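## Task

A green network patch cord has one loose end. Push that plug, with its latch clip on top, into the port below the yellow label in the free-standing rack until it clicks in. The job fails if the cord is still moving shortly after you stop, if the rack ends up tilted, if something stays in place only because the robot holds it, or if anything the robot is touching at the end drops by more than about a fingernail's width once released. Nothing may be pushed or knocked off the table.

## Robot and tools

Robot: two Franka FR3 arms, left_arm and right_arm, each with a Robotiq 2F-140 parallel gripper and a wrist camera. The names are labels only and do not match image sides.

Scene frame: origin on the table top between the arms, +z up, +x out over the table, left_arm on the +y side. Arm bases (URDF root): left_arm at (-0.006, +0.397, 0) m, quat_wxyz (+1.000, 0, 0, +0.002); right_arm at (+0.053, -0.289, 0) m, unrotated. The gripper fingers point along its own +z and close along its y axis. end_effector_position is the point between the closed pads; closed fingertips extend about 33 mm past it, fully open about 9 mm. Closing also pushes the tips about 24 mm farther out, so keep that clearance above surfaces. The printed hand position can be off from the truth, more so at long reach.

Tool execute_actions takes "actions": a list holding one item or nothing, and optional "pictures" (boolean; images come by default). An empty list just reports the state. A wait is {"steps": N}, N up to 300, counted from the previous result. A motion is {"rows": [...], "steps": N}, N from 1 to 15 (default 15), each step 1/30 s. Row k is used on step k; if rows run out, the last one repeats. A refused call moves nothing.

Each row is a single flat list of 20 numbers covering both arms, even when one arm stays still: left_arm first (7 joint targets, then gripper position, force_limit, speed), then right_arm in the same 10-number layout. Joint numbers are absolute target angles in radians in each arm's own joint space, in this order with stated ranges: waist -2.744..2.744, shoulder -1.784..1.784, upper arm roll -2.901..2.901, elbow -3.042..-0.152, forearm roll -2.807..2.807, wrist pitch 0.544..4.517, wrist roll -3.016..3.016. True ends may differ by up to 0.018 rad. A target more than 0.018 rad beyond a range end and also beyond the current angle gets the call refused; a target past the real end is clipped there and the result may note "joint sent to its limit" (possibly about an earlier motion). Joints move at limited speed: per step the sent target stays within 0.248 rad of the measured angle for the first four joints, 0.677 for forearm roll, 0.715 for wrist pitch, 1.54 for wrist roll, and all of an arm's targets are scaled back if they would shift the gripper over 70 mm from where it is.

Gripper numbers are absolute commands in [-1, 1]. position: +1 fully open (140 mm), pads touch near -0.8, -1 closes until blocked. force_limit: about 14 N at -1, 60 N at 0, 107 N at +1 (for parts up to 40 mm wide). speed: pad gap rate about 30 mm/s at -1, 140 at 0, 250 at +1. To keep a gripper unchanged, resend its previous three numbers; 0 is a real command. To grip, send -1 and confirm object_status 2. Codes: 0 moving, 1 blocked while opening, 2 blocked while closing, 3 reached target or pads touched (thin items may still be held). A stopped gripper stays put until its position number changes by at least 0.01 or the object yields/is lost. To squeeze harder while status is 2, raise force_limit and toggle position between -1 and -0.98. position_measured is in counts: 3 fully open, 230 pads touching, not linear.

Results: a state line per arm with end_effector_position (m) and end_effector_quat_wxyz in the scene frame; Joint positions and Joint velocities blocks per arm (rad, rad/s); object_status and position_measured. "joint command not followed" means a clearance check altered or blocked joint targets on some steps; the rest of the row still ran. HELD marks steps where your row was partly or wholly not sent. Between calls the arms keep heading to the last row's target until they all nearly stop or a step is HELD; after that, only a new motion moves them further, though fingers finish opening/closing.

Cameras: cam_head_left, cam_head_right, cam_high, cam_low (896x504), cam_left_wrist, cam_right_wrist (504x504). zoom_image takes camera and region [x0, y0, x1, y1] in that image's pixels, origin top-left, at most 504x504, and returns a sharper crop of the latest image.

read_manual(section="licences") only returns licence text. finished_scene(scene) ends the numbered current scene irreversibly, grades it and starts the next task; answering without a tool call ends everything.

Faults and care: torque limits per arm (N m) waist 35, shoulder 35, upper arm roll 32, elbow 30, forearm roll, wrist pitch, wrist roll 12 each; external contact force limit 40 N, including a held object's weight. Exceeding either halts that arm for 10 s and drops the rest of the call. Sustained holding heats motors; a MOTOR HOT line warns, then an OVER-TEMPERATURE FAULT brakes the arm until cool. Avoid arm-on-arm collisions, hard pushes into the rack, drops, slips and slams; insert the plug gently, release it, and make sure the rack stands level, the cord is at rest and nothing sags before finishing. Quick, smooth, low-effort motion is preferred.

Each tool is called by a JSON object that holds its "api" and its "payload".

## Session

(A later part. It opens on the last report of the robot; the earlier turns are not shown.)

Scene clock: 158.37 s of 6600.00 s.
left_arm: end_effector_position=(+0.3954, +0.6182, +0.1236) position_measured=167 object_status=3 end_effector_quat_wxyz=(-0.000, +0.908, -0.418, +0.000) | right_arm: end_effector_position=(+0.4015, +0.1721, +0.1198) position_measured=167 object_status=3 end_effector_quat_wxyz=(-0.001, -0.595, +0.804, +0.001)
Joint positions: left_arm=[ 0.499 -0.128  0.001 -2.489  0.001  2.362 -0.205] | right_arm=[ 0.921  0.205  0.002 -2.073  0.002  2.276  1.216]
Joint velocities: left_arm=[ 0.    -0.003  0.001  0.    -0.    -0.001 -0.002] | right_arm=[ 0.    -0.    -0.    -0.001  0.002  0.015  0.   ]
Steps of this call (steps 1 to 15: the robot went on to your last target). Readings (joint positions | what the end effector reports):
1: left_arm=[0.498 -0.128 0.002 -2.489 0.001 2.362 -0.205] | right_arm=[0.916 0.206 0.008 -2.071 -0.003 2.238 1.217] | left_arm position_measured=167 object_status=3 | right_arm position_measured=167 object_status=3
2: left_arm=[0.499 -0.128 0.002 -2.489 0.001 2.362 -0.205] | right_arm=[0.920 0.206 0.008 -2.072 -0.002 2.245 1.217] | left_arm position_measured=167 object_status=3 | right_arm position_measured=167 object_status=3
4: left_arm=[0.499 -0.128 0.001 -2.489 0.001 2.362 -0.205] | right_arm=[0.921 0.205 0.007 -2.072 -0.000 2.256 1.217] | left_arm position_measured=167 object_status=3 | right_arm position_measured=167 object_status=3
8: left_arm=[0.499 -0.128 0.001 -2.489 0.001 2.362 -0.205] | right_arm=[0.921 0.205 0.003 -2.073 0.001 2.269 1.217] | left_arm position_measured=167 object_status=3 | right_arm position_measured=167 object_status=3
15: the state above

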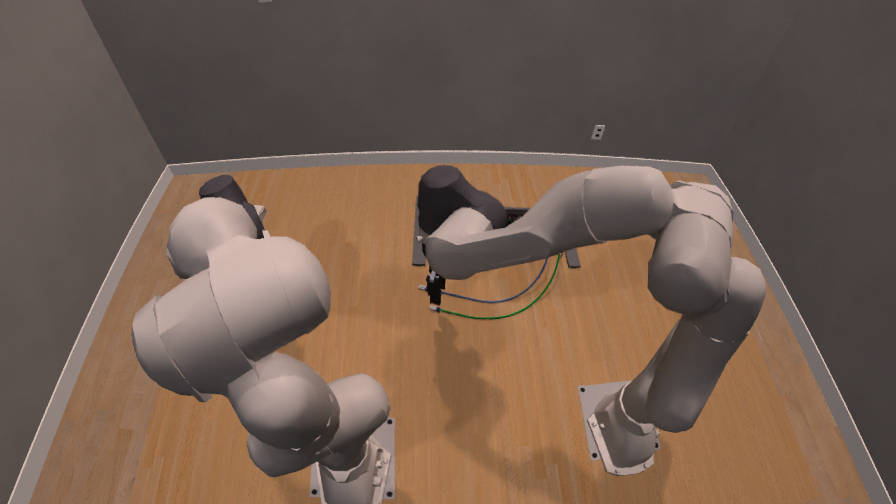

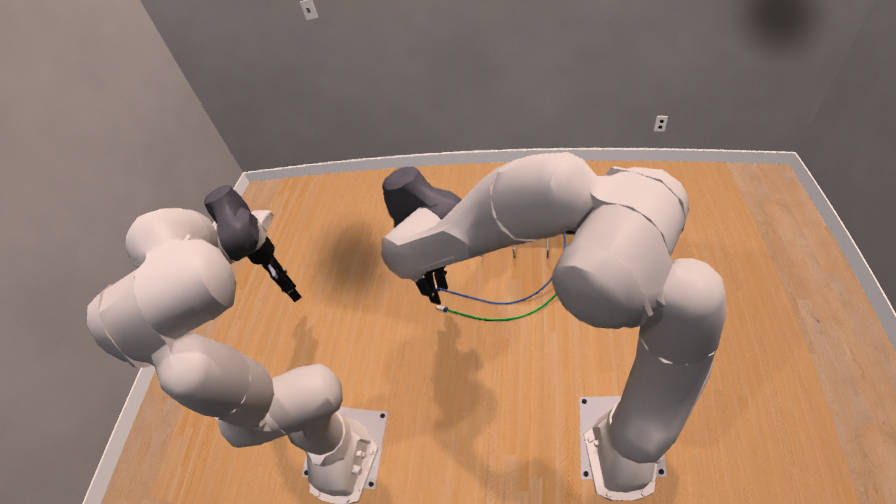

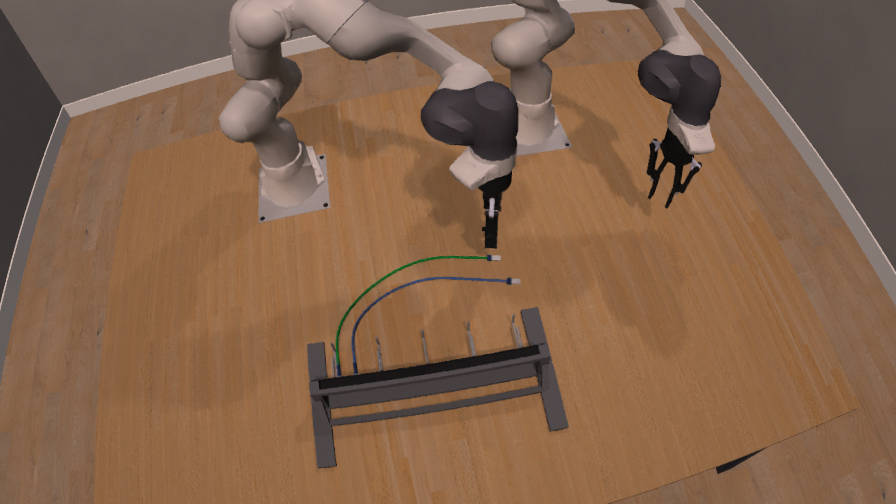

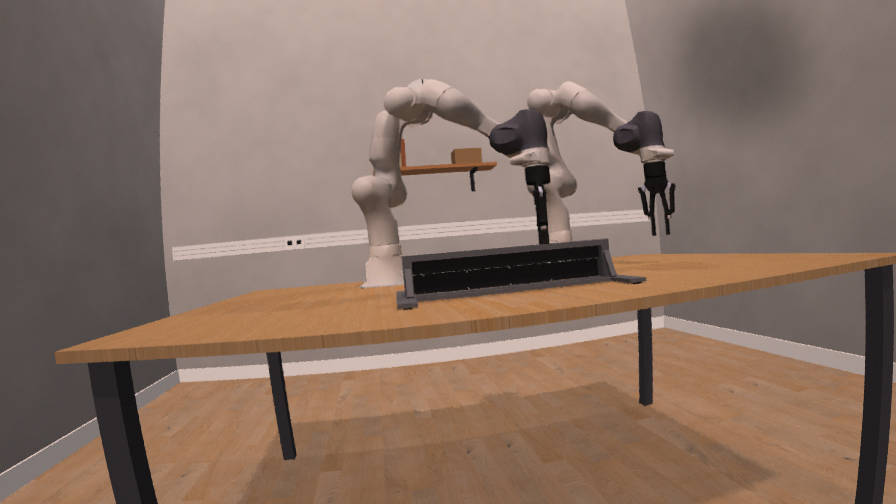

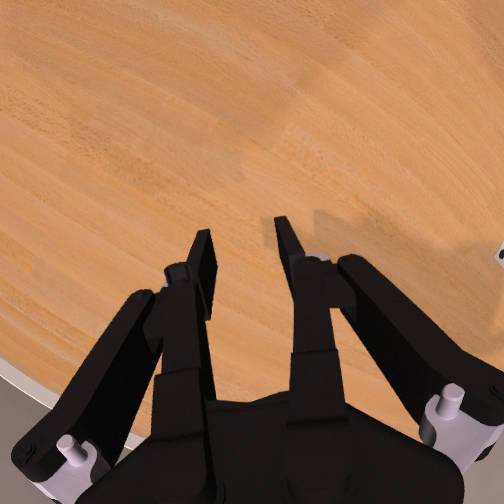

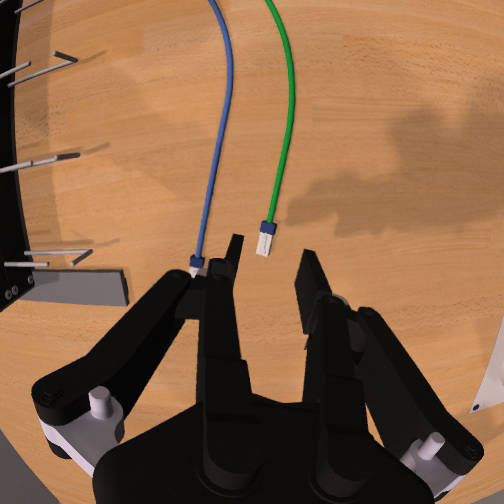

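{"api": "execute_actions", "payload": {"actions": [{"rows":[[0.5,-0.13,0,-2.49,0,2.36,-0.2,-0.3,0,0,0.92,0.206,0,-2.078,0.002,2.29,1.212,-0.3,0,-0.5],[0.5,-0.13,0,-2.49,0,2.36,-0.2,-0.3,0,0,0.919,0.21,0,-2.08,0.002,2.305,1.212,-0.3,0,-0.5],[0.5,-0.13,0,-2.49,0,2.36,-0.2,-0.3,0,0,0.918,0.217,0,-2.083,0.002,2.323,1.212,-0.3,0,-0.5],[0.5,-0.13,0,-2.49,0,2.36,-0.2,-0.3,0,0,0.917,0.226,0,-2.087,0.002,2.343,1.212,-0.3,0,-0.5],[0.5,-0.13,0,-2.49,0,2.36,-0.2,-0.3,0,0,0.916,0.237,0,-2.092,0.002,2.363,1.212,-0.3,0,-0.5],[0.5,-0.13,0,-2.49,0,2.36,-0.2,-0.3,0,0,0.915,0.249,0,-2.097,0.002,2.383,1.212,-0.3,0,-0.5],[0.5,-0.13,0,-2.49,0,2.36,-0.2,-0.3,0,0,0.914,0.262,0,-2.102,0.002,2.402,1.212,-0.3,0,-0.5],[0.5,-0.13,0,-2.49,0,2.36,-0.2,-0.3,0,0,0.913,0.275,0,-2.107,0.002,2.419,1.212,-0.3,0,-0.5],[0.5,-0.13,0,-2.49,0,2.36,-0.2,-0.3,0,0,0.913,0.287,0,-2.112,0.002,2.433,1.212,-0.3,0,-0.5],[0.5,-0.13,0,-2.49,0,2.36,-0.2,-0.3,0,0,0.913,0.299,0,-2.116,0.002,2.444,1.212,-0.3,0,-0.5],[0.5,-0.13,0,-2.49,0,2.36,-0.2,-0.3,0,0,0.913,0.309,0,-2.12,0.002,2.452,1.212,-0.3,0,-0.5],[0.5,-0.13,0,-2.49,0,2.36,-0.2,-0.3,0,0,0.913,0.318,0,-2.123,0.002,2.457,1.212,-0.3,0,-0.5],[0.5,-0.13,0,-2.49,0,2.36,-0.2,-0.3,0,0,0.913,0.324,0,-2.125,0.002,2.457,1.212,-0.3,0,-0.5],[0.5,-0.13,0,-2.49,0,2.36,-0.2,-0.3,0,0,0.913,0.328,0,-2.126,0.002,2.457,1.212,-0.3,0,-0.5],[0.5,-0.13,0,-2.49,0,2.36,-0.2,-0.3,0,0,0.913,0.33,0,-2.126,0.002,2.457,1.212,-0.3,0,-0.5]]}], "pictures": false}}

{"api": "execute_actions", "payload": {"actions": [{"steps":15}]}}

{"api": "zoom_image", "payload": {"camera": "cam_right_wrist", "region": [190, 200, 350, 340]}}

{"api": "zoom_image", "payload": {"camera": "cam_head_right", "region": [410, 270, 490, 330]}}

Scene clock: 175.70 s of 6600.00 s.
left_arm: end_effector_position=(+0.3954, +0.6181, +0.1236) position_measured=167 object_status=3 end_effector_quat_wxyz=(-0.000, +0.908, -0.418, +0.000) | right_arm: end_effector_position=(+0.3999, +0.1636, +0.0454) position_measured=167 object_status=3 end_effector_quat_wxyz=(-0.009, -0.592, +0.806, -0.002)
Joint positions: left_arm=[ 0.499 -0.128  0.001 -2.489  0.001  2.362 -0.205] | right_arm=[ 0.914  0.321  0.002 -2.122  0.002  2.425  1.216]
Joint velocities: left_arm=[ 0.     0.001 -0.001  0.001  0.001 -0.    -0.001] | right_arm=[ 0.     0.199 -0.001 -0.073  0.     0.16   0.001]
Steps of this call (steps 1 to 15: the robot went on to your last target; steps 16 to 90: nothing new was sent; then 13.83 s passed at rest; steps 91 to 105: all 15 steps of this action). Readings (joint positions | what the end effector reports):
91: left_arm=[0.499 -0.128 0.001 -2.489 0.001 2.362 -0.205] | right_arm=[0.921 0.205 0.002 -2.074 0.002 2.280 1.216] | left_arm position_measured=167 object_status=3 | right_arm position_measured=167 object_status=3
92: left_arm=[0.499 -0.128 0.001 -2.489 0.001 2.362 -0.205] | right_arm=[0.921 0.206 0.002 -2.075 0.002 2.284 1.216] | left_arm position_measured=167 object_status=3 | right_arm position_measured=167 object_status=3
94: left_arm=[0.499 -0.128 0.001 -2.489 0.001 2.362 -0.205] | right_arm=[0.920 0.210 0.002 -2.077 0.002 2.299 1.216] | left_arm position_measured=167 object_status=3 | right_arm position_measured=167 object_status=3
98: left_arm=[0.499 -0.128 0.001 -2.489 0.001 2.362 -0.205] | right_arm=[0.917 0.242 0.002 -2.091 0.002 2.351 1.216] | left_arm position_measured=167 object_status=3 | right_arm position_measured=167 object_status=3
105: the state above

Scene clock: 176.20 s of 6600.00 s.
left_arm: end_effector_position=(+0.3954, +0.6181, +0.1236) position_measured=167 object_status=3 end_effector_quat_wxyz=(-0.000, +0.908, -0.418, +0.000) | right_arm: end_effector_position=(+0.4024, +0.1668, +0.0406) position_measured=167 object_status=3 end_effector_quat_wxyz=(-0.002, -0.592, +0.806, +0.000)
Joint positions: left_arm=[ 0.499 -0.128  0.001 -2.489  0.001  2.362 -0.205] | right_arm=[ 0.914  0.332  0.002 -2.126  0.002  2.453  1.216]
Joint velocities: left_arm=[ 0.001  0.    -0.001  0.001 -0.001 -0.     0.002] | right_arm=[-0.001 -0.001  0.    -0.001 -0.     0.009  0.003]
Steps of this call (steps 1 to 15: the robot went on to your last target). Readings (joint positions | what the end effector reports):
1: left_arm=[0.499 -0.128 0.001 -2.489 0.001 2.362 -0.205] | right_arm=[0.914 0.327 0.002 -2.124 0.002 2.430 1.216] | left_arm position_measured=167 object_status=3 | right_arm position_measured=167 object_status=3
2: left_arm=[0.499 -0.128 0.001 -2.489 0.001 2.362 -0.205] | right_arm=[0.914 0.330 0.002 -2.125 0.002 2.434 1.216] | left_arm position_measured=167 object_status=3 | right_arm position_measured=167 object_status=3
4: left_arm=[0.499 -0.128 0.001 -2.489 0.001 2.362 -0.205] | right_arm=[0.914 0.332 0.002 -2.126 0.002 2.440 1.216] | left_arm position_measured=167 object_status=3 | right_arm position_measured=167 object_status=3
8: left_arm=[0.499 -0.128 0.001 -2.489 0.001 2.362 -0.205] | right_arm=[0.914 0.332 0.002 -2.126 0.002 2.448 1.216] | left_arm position_measured=167 object_status=3 | right_arm position_measured=167 object_status=3
15: the state above

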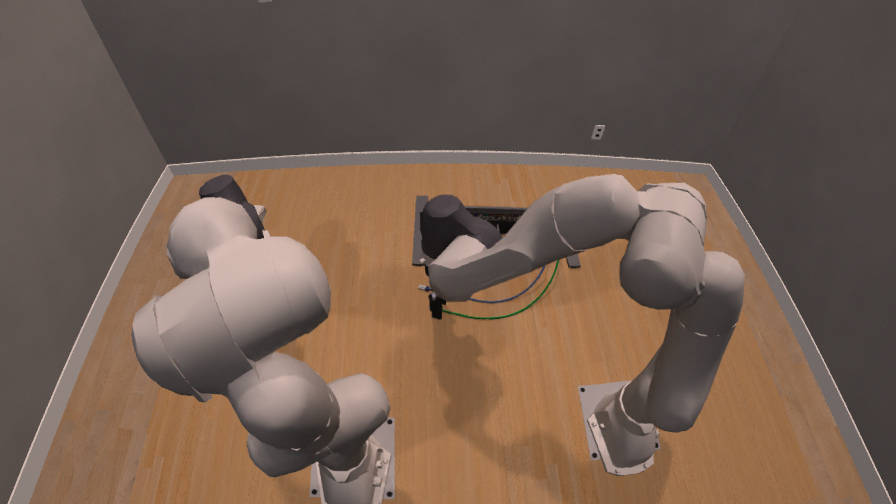

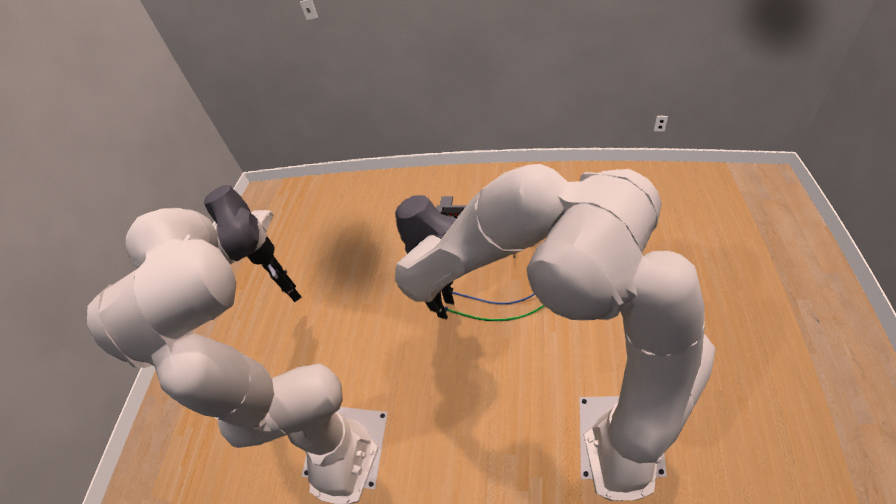

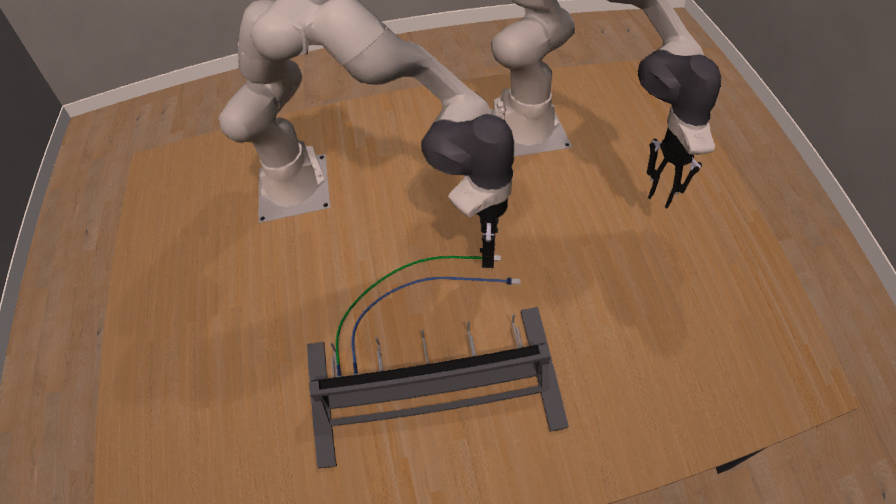

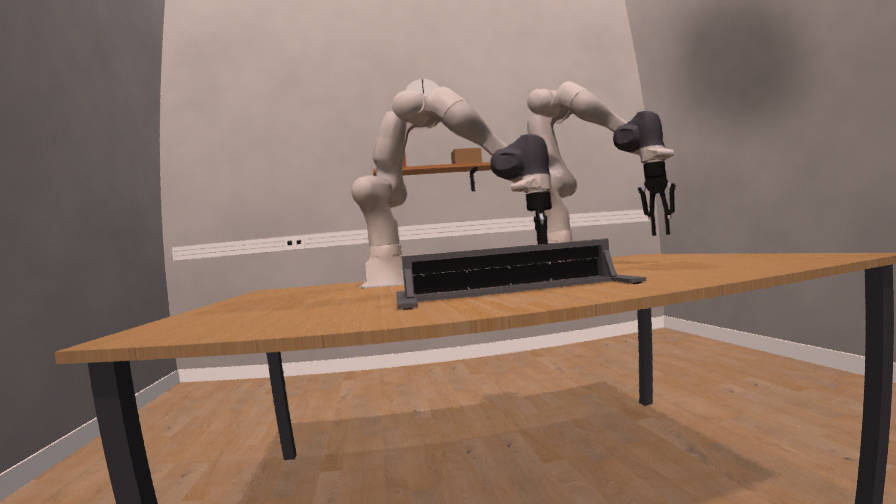

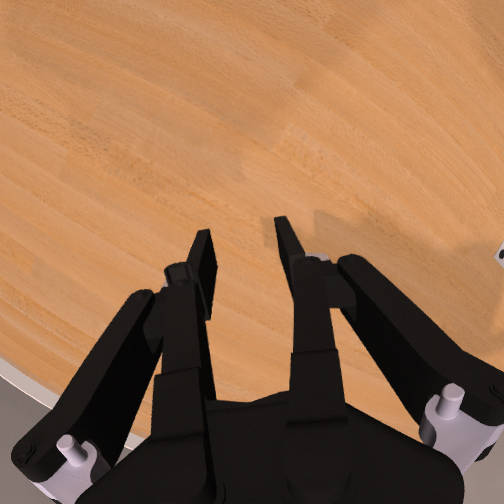

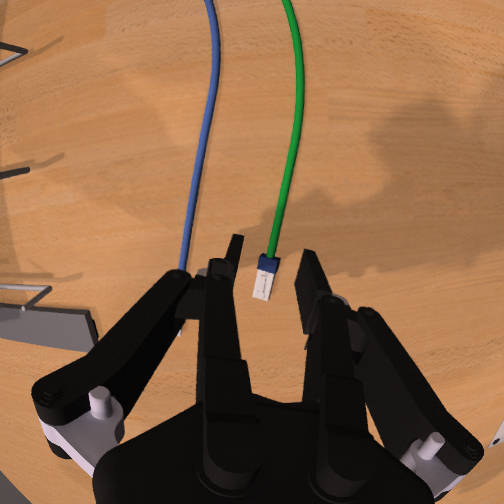

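Region (190, 200, 350, 340) of cam_right_wrist's 504x504 image, scaled by 3.150, with more detail than that image has; it fills the top 441 rows of this view, and the rest is white.

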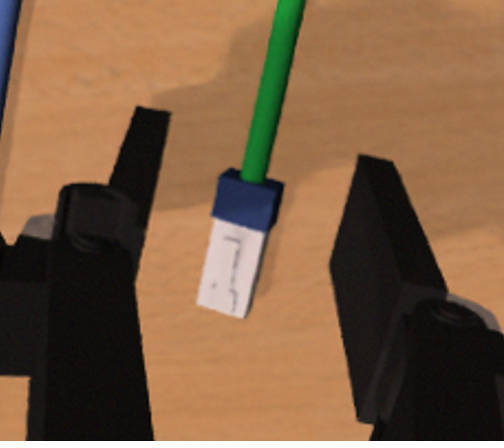

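Region (410, 270, 490, 330) of cam_head_right's 896x504 image, scaled by 6.300, with more detail than that image has; it fills the top 378 rows of this view, and the rest is white.

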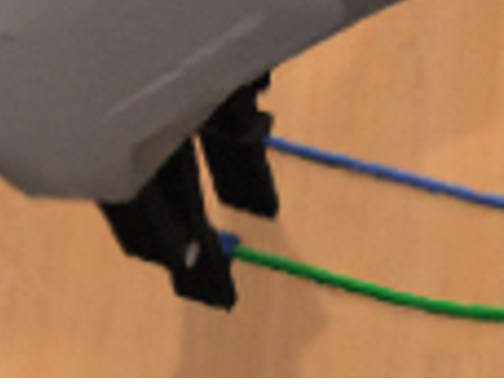

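{"api": "execute_actions", "payload": {"actions": [{"rows":[[0.5,-0.13,0,-2.49,0,2.36,-0.2,-0.3,0,0,0.913,0.333,0,-2.127,0.002,2.461,1.212,-0.55,0,-0.5],[0.5,-0.13,0,-2.49,0,2.36,-0.2,-0.3,0,0,0.913,0.334,0,-2.128,0.002,2.464,1.212,-0.55,0,-0.5],[0.5,-0.13,0,-2.49,0,2.36,-0.2,-0.3,0,0,0.913,0.335,0,-2.1285,0.002,2.467,1.212,-0.55,0,-0.5],[0.5,-0.13,0,-2.49,0,2.36,-0.2,-0.3,0,0,0.913,0.336,0,-2.129,0.002,2.469,1.212,-0.55,0,-0.5],[0.5,-0.13,0,-2.49,0,2.36,-0.2,-0.3,0,0,0.913,0.337,0,-2.1293,0.002,2.471,1.212,-0.55,0,-0.5],[0.5,-0.13,0,-2.49,0,2.36,-0.2,-0.3,0,0,0.913,0.338,0,-2.1296,0.002,2.473,1.212,-0.55,0,-0.5],[0.5,-0.13,0,-2.49,0,2.36,-0.2,-0.3,0,0,0.913,0.339,0,-2.13,0.002,2.474,1.212,-0.55,0,-0.5],[0.5,-0.13,0,-2.49,0,2.36,-0.2,-0.3,0,0,0.913,0.34,0,-2.1303,0.002,2.475,1.212,-0.55,0,-0.5],[0.5,-0.13,0,-2.49,0,2.36,-0.2,-0.3,0,0,0.913,0.341,0,-2.1306,0.002,2.476,1.212,-0.55,0,-0.5],[0.5,-0.13,0,-2.49,0,2.36,-0.2,-0.3,0,0,0.913,0.342,0,-2.131,0.002,2.476,1.212,-0.55,0,-0.5],[0.5,-0.13,0,-2.49,0,2.36,-0.2,-0.3,0,0,0.913,0.343,0,-2.1313,0.002,2.476,1.212,-0.55,0,-0.5],[0.5,-0.13,0,-2.49,0,2.36,-0.2,-0.3,0,0,0.913,0.344,0,-2.1315,0.002,2.476,1.212,-0.55,0,-0.5],[0.5,-0.13,0,-2.49,0,2.36,-0.2,-0.3,0,0,0.913,0.345,0,-2.1315,0.002,2.476,1.212,-0.55,0,-0.5]],"steps":15}], "pictures": false}}

{"api": "execute_actions", "payload": {"actions": [{"steps":8}]}}

{"api": "zoom_image", "payload": {"camera": "cam_right_wrist", "region": [210, 210, 330, 330]}}

Scene clock: 196.30 s of 6600.00 s.
left_arm: end_effector_position=(+0.3954, +0.6181, +0.1236) position_measured=167 object_status=3 end_effector_quat_wxyz=(-0.000, +0.908, -0.418, -0.000) | right_arm: end_effector_position=(+0.4035, +0.1681, +0.0358) position_measured=199 object_status=3 end_effector_quat_wxyz=(+0.001, -0.592, +0.806, +0.001)
Joint positions: left_arm=[ 0.499 -0.128  0.001 -2.489  0.001  2.362 -0.205] | right_arm=[ 0.914  0.341  0.002 -2.128  0.002  2.472  1.216]
Joint velocities: left_arm=[ 0.    -0.    -0.001  0.001  0.    -0.     0.002] | right_arm=[ 0.001  0.001  0.    -0.002 -0.001  0.001 -0.001]
Steps of this call (steps 1 to 15: the robot went on to your last target; steps 16 to 90: nothing new was sent; then 16.60 s passed at rest; steps 91 to 105: all 15 steps of this action). Readings (joint positions | what the end effector reports):
91: left_arm=[0.499 -0.128 0.001 -2.489 0.001 2.362 -0.205] | right_arm=[0.914 0.332 0.002 -2.126 0.002 2.455 1.216] | left_arm position_measured=167 object_status=3 | right_arm position_measured=167 object_status=0
92: left_arm=[0.499 -0.128 0.001 -2.489 0.001 2.362 -0.205] | right_arm=[0.914 0.332 0.002 -2.126 0.002 2.456 1.216] | left_arm position_measured=167 object_status=3 | right_arm position_measured=171 object_status=0
94: left_arm=[0.499 -0.128 0.001 -2.489 0.001 2.362 -0.205] | right_arm=[0.914 0.332 0.002 -2.126 0.002 2.459 1.216] | left_arm position_measured=167 object_status=3 | right_arm position_measured=180 object_status=0
98: left_arm=[0.499 -0.128 0.001 -2.489 0.001 2.362 -0.205] | right_arm=[0.914 0.335 0.002 -2.127 0.002 2.466 1.216] | left_arm position_measured=167 object_status=3 | right_arm position_measured=198 object_status=0
105: the state above

Scene clock: 196.57 s of 6600.00 s.
left_arm: end_effector_position=(+0.3954, +0.6181, +0.1236) position_measured=167 object_status=3 end_effector_quat_wxyz=(-0.000, +0.908, -0.418, -0.000) | right_arm: end_effector_position=(+0.4035, +0.1681, +0.0358) position_measured=199 object_status=3 end_effector_quat_wxyz=(+0.001, -0.592, +0.806, +0.001)
Joint positions: left_arm=[ 0.499 -0.128  0.001 -2.489  0.001  2.362 -0.205] | right_arm=[ 0.914  0.341  0.002 -2.128  0.002  2.472  1.216]
Joint velocities: left_arm=[-0.001  0.001 -0.    -0.     0.     0.     0.001] | right_arm=[-0.     0.    -0.    -0.    -0.001  0.    -0.001]
Steps of this call (steps 1 to 8: the robot went on to your last target). Readings (joint positions | what the end effector reports):
1: left_arm=[0.499 -0.128 0.001 -2.489 0.001 2.362 -0.205] | right_arm=[0.914 0.341 0.002 -2.128 0.002 2.472 1.216] | left_arm position_measured=167 object_status=3 | right_arm position_measured=199 object_status=3
2: left_arm=[0.499 -0.128 0.001 -2.489 0.001 2.362 -0.205] | right_arm=[0.914 0.341 0.002 -2.128 0.002 2.472 1.216] | left_arm position_measured=167 object_status=3 | right_arm position_measured=199 object_status=3
4: left_arm=[0.499 -0.128 0.001 -2.489 0.001 2.362 -0.205] | right_arm=[0.914 0.341 0.002 -2.128 0.002 2.472 1.216] | left_arm position_measured=167 object_status=3 | right_arm position_measured=199 object_status=3
8: the state above

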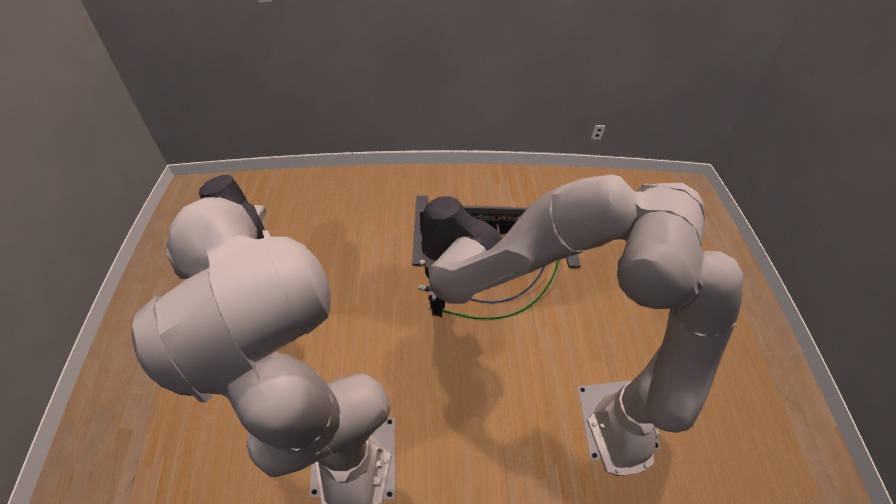

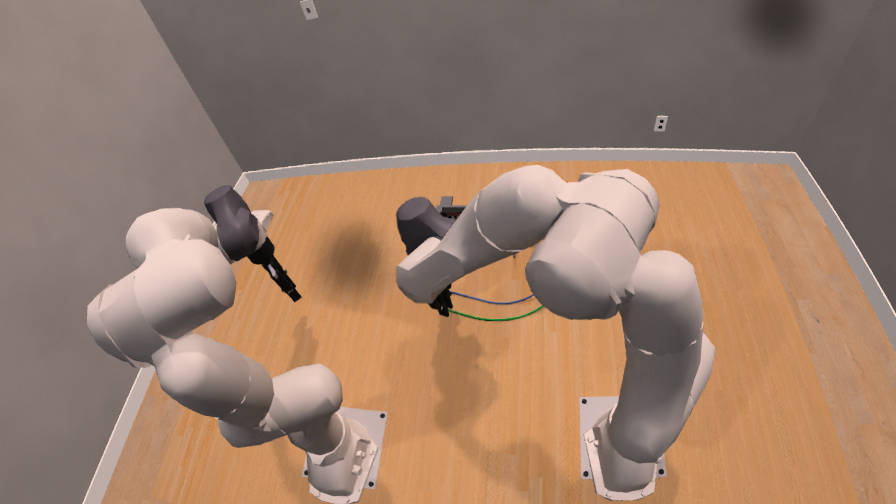

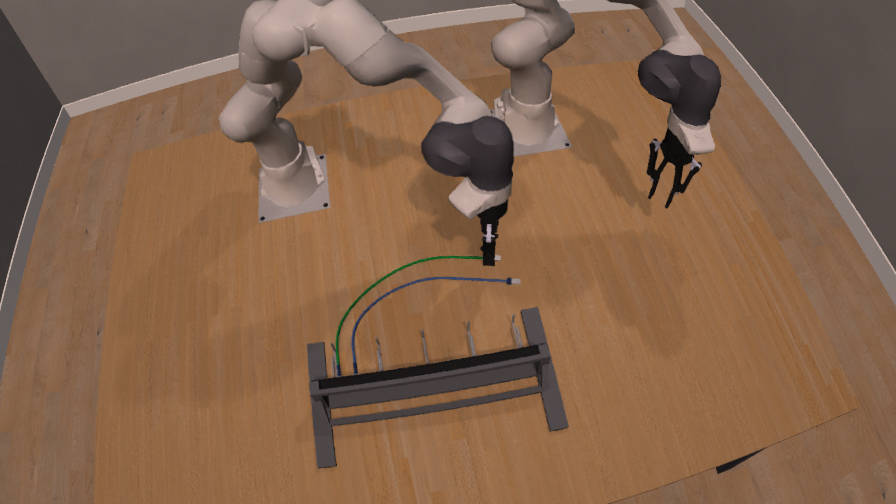

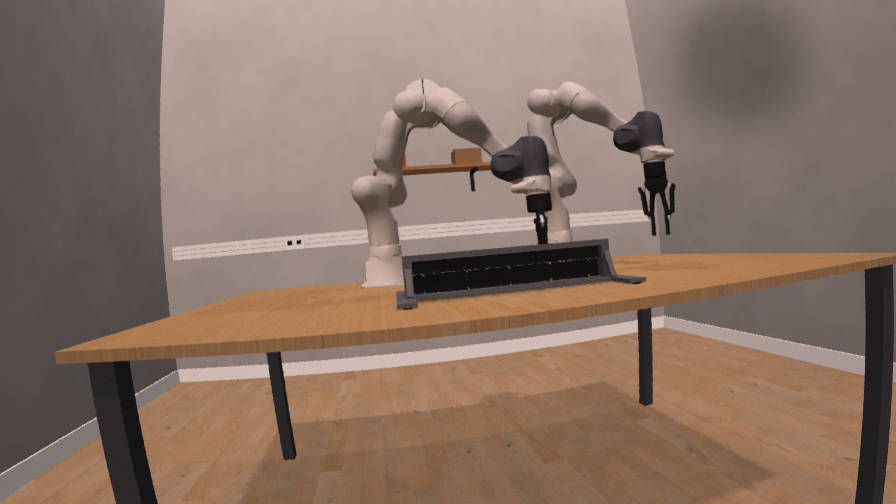

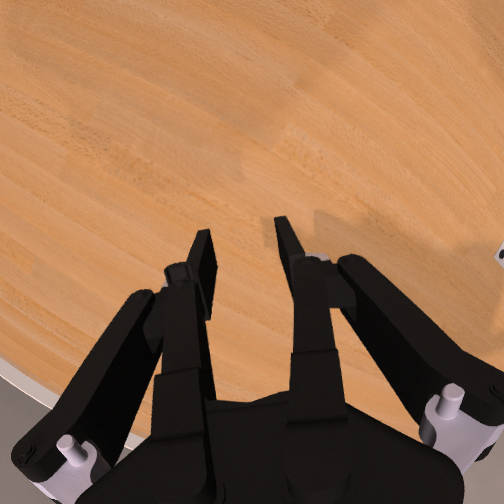

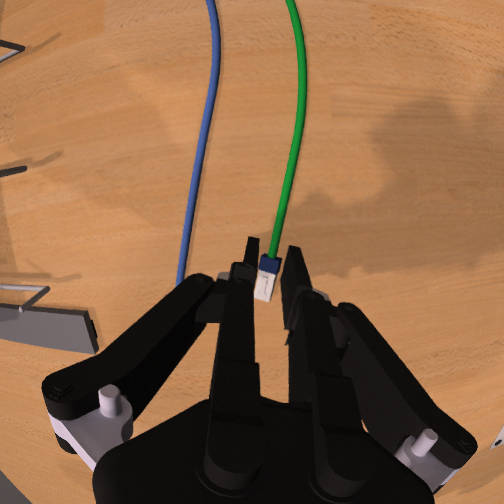

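Region (210, 210, 330, 330) of cam_right_wrist's 504x504 image, scaled by 4.200, with more detail than that image has.

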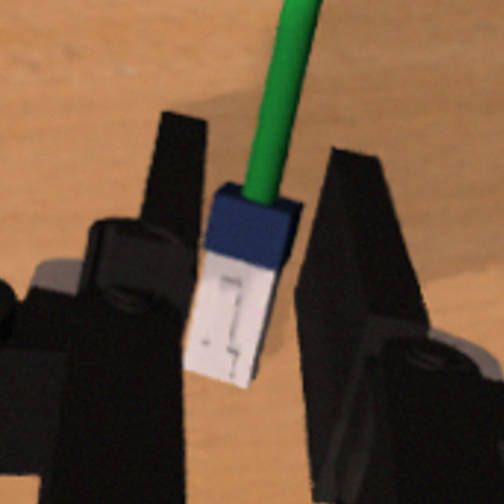

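{"api": "execute_actions", "payload": {"actions": [{"rows":[[0.5,-0.13,0,-2.49,0,2.36,-0.2,-0.3,0,0,0.913,0.34,0,-2.128,0.002,2.471,1.212,-0.55,0,-0.5],[0.5,-0.13,0,-2.49,0,2.36,-0.2,-0.3,0,0,0.913,0.339,0,-2.128,0.002,2.47,1.212,-0.55,0,-0.5],[0.5,-0.13,0,-2.49,0,2.36,-0.2,-0.3,0,0,0.913,0.338,0,-2.128,0.002,2.468,1.212,-0.55,0,-0.5],[0.5,-0.13,0,-2.49,0,2.36,-0.2,-0.3,0,0,0.913,0.338,0,-2.128,0.002,2.467,1.212,-0.55,0,-0.5],[0.5,-0.13,0,-2.49,0,2.36,-0.2,-0.3,0,0,0.913,0.338,0,-2.128,0.002,2.467,1.212,-1,0.6,-0.8]],"steps":15}], "pictures": false}}

{"api": "execute_actions", "payload": {"actions": [{"steps":10}]}}

{"api": "zoom_image", "payload": {"camera": "cam_right_wrist", "region": [210, 210, 330, 330]}}

Scene clock: 205.97 s of 6600.00 s.
left_arm: end_effector_position=(+0.3954, +0.6181, +0.1237) position_measured=167 object_status=3 end_effector_quat_wxyz=(-0.000, +0.908, -0.418, -0.000) | right_arm: end_effector_position=(+0.4033, +0.1678, +0.0362) position_measured=219 object_status=0 end_effector_quat_wxyz=(+0.000, -0.593, +0.806, +0.001)
Joint positions: left_arm=[ 0.499 -0.128  0.001 -2.489  0.001  2.362 -0.205] | right_arm=[ 0.914  0.34   0.002 -2.128  0.002  2.47   1.216]
Joint velocities: left_arm=[ 0.001  0.     0.001  0.    -0.001  0.001 -0.002] | right_arm=[ 0.001 -0.002 -0.    -0.    -0.     0.    -0.001]
Steps of this call (steps 1 to 15: the robot went on to your last target; steps 16 to 90: nothing new was sent; then 5.90 s passed at rest; steps 91 to 105: all 15 steps of this action). Readings (joint positions | what the end effector reports):
91: left_arm=[0.499 -0.128 0.001 -2.489 0.001 2.362 -0.205] | right_arm=[0.914 0.341 0.002 -2.128 0.002 2.472 1.216] | left_arm position_measured=167 object_status=3 | right_arm position_measured=199 object_status=3
92: left_arm=[0.499 -0.128 0.001 -2.489 0.001 2.362 -0.205] | right_arm=[0.914 0.341 0.002 -2.128 0.002 2.472 1.216] | left_arm position_measured=167 object_status=3 | right_arm position_measured=199 object_status=3
94: left_arm=[0.499 -0.128 0.001 -2.489 0.001 2.362 -0.205] | right_arm=[0.914 0.341 0.002 -2.128 0.002 2.471 1.216] | left_arm position_measured=167 object_status=3 | right_arm position_measured=199 object_status=3
98: left_arm=[0.499 -0.128 0.001 -2.489 0.001 2.362 -0.205] | right_arm=[0.914 0.340 0.002 -2.128 0.002 2.470 1.216] | left_arm position_measured=167 object_status=3 | right_arm position_measured=207 object_status=0
105: the state above

Scene clock: 206.30 s of 6600.00 s.
left_arm: end_effector_position=(+0.3954, +0.6181, +0.1237) position_measured=167 object_status=3 end_effector_quat_wxyz=(-0.000, +0.908, -0.418, -0.000) | right_arm: end_effector_position=(+0.4032, +0.1678, +0.0362) position_measured=219 object_status=2 end_effector_quat_wxyz=(+0.000, -0.593, +0.806, +0.001)
Joint positions: left_arm=[ 0.499 -0.128  0.001 -2.489  0.001  2.362 -0.205] | right_arm=[ 0.914  0.34   0.002 -2.128  0.002  2.47   1.216]
Joint velocities: left_arm=[-0.001 -0.001  0.    -0.001 -0.     0.001  0.001] | right_arm=[-0.001  0.001 -0.     0.001 -0.001  0.    -0.002]
Steps of this call (steps 1 to 10: the robot went on to your last target). Readings (joint positions | what the end effector reports):
1: left_arm=[0.499 -0.128 0.001 -2.489 0.001 2.362 -0.205] | right_arm=[0.914 0.340 0.002 -2.128 0.002 2.470 1.216] | left_arm position_measured=167 object_status=3 | right_arm position_measured=219 object_status=0
2: left_arm=[0.499 -0.128 0.001 -2.489 0.001 2.362 -0.205] | right_arm=[0.914 0.340 0.002 -2.128 0.002 2.470 1.216] | left_arm position_measured=167 object_status=3 | right_arm position_measured=219 object_status=0
4: left_arm=[0.499 -0.128 0.001 -2.489 0.001 2.362 -0.205] | right_arm=[0.914 0.340 0.002 -2.128 0.002 2.470 1.216] | left_arm position_measured=167 object_status=3 | right_arm position_measured=219 object_status=0
8: left_arm=[0.499 -0.128 0.001 -2.489 0.001 2.362 -0.205] | right_arm=[0.914 0.340 0.002 -2.128 0.002 2.470 1.216] | left_arm position_measured=167 object_status=3 | right_arm position_measured=219 object_status=2
10: the state above

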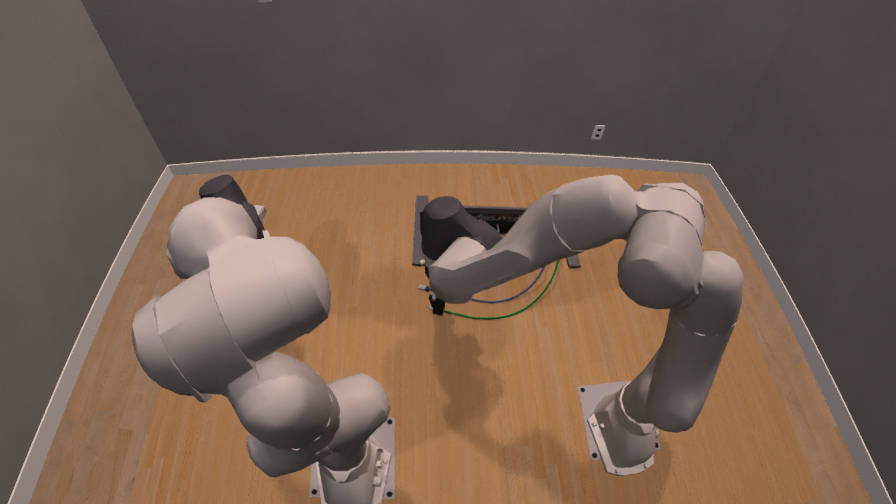

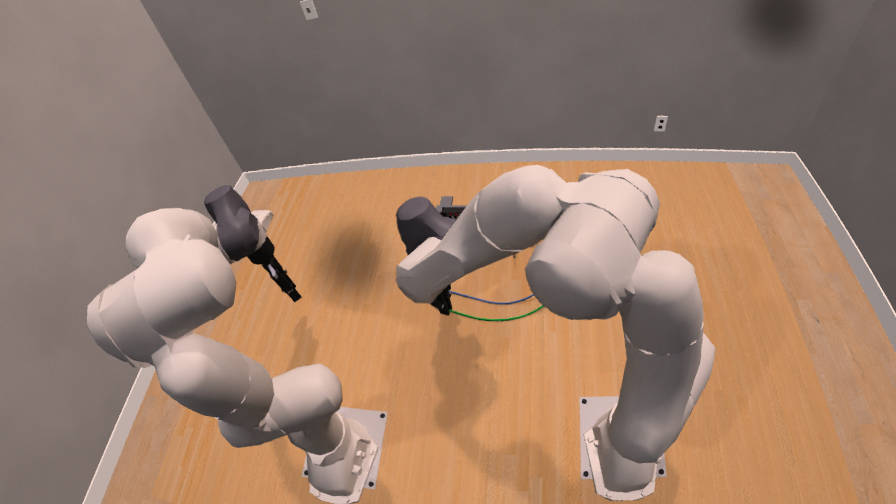

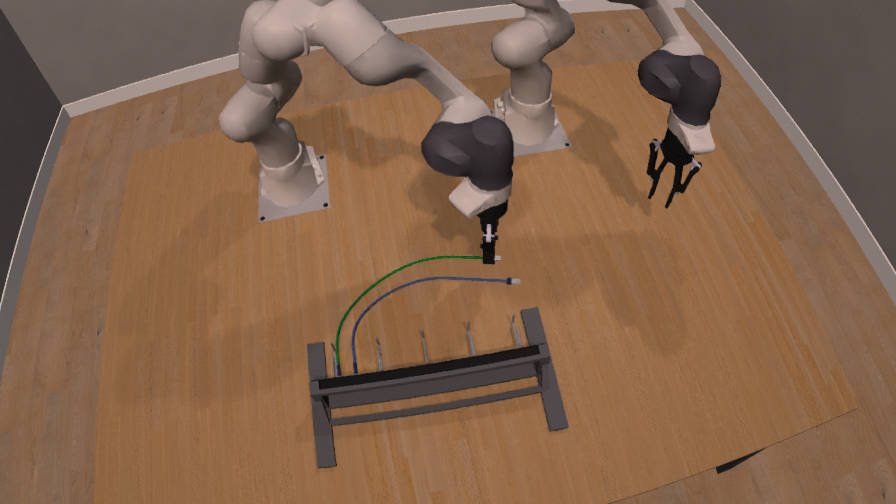

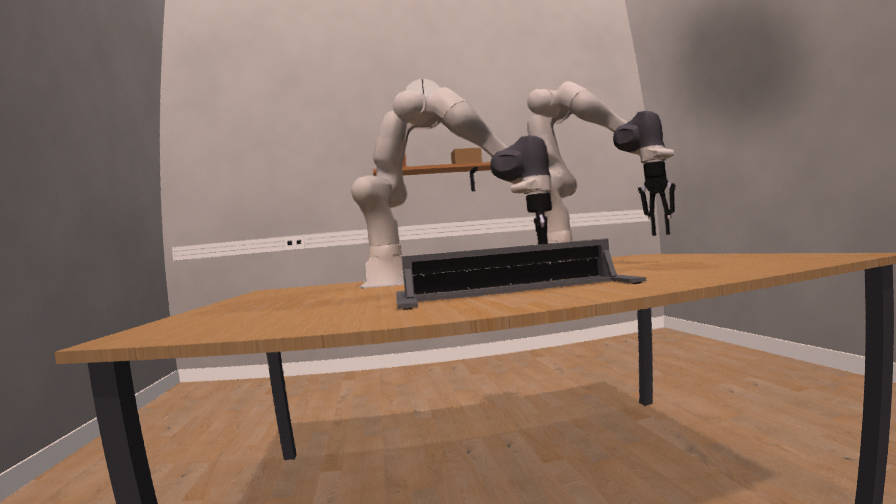

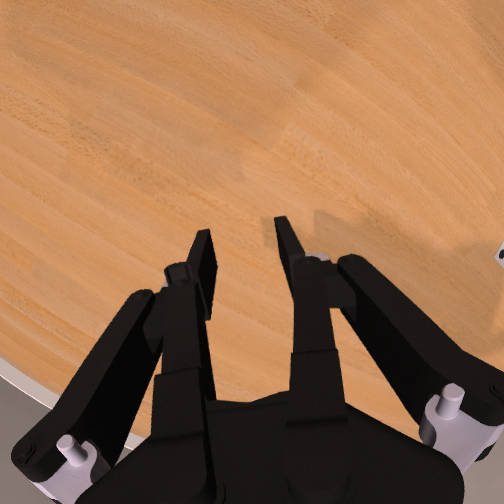

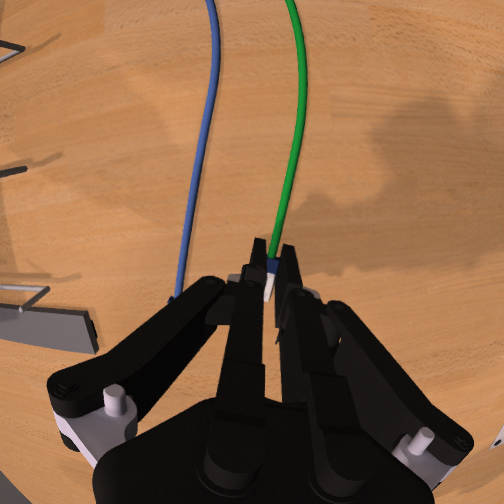

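Region (210, 210, 330, 330) of cam_right_wrist's 504x504 image, scaled by 4.200, with more detail than that image has.

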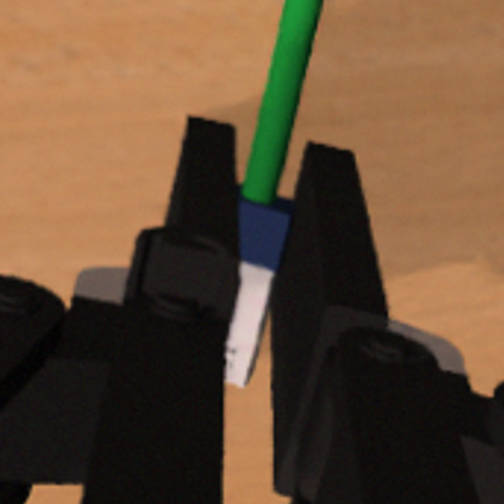

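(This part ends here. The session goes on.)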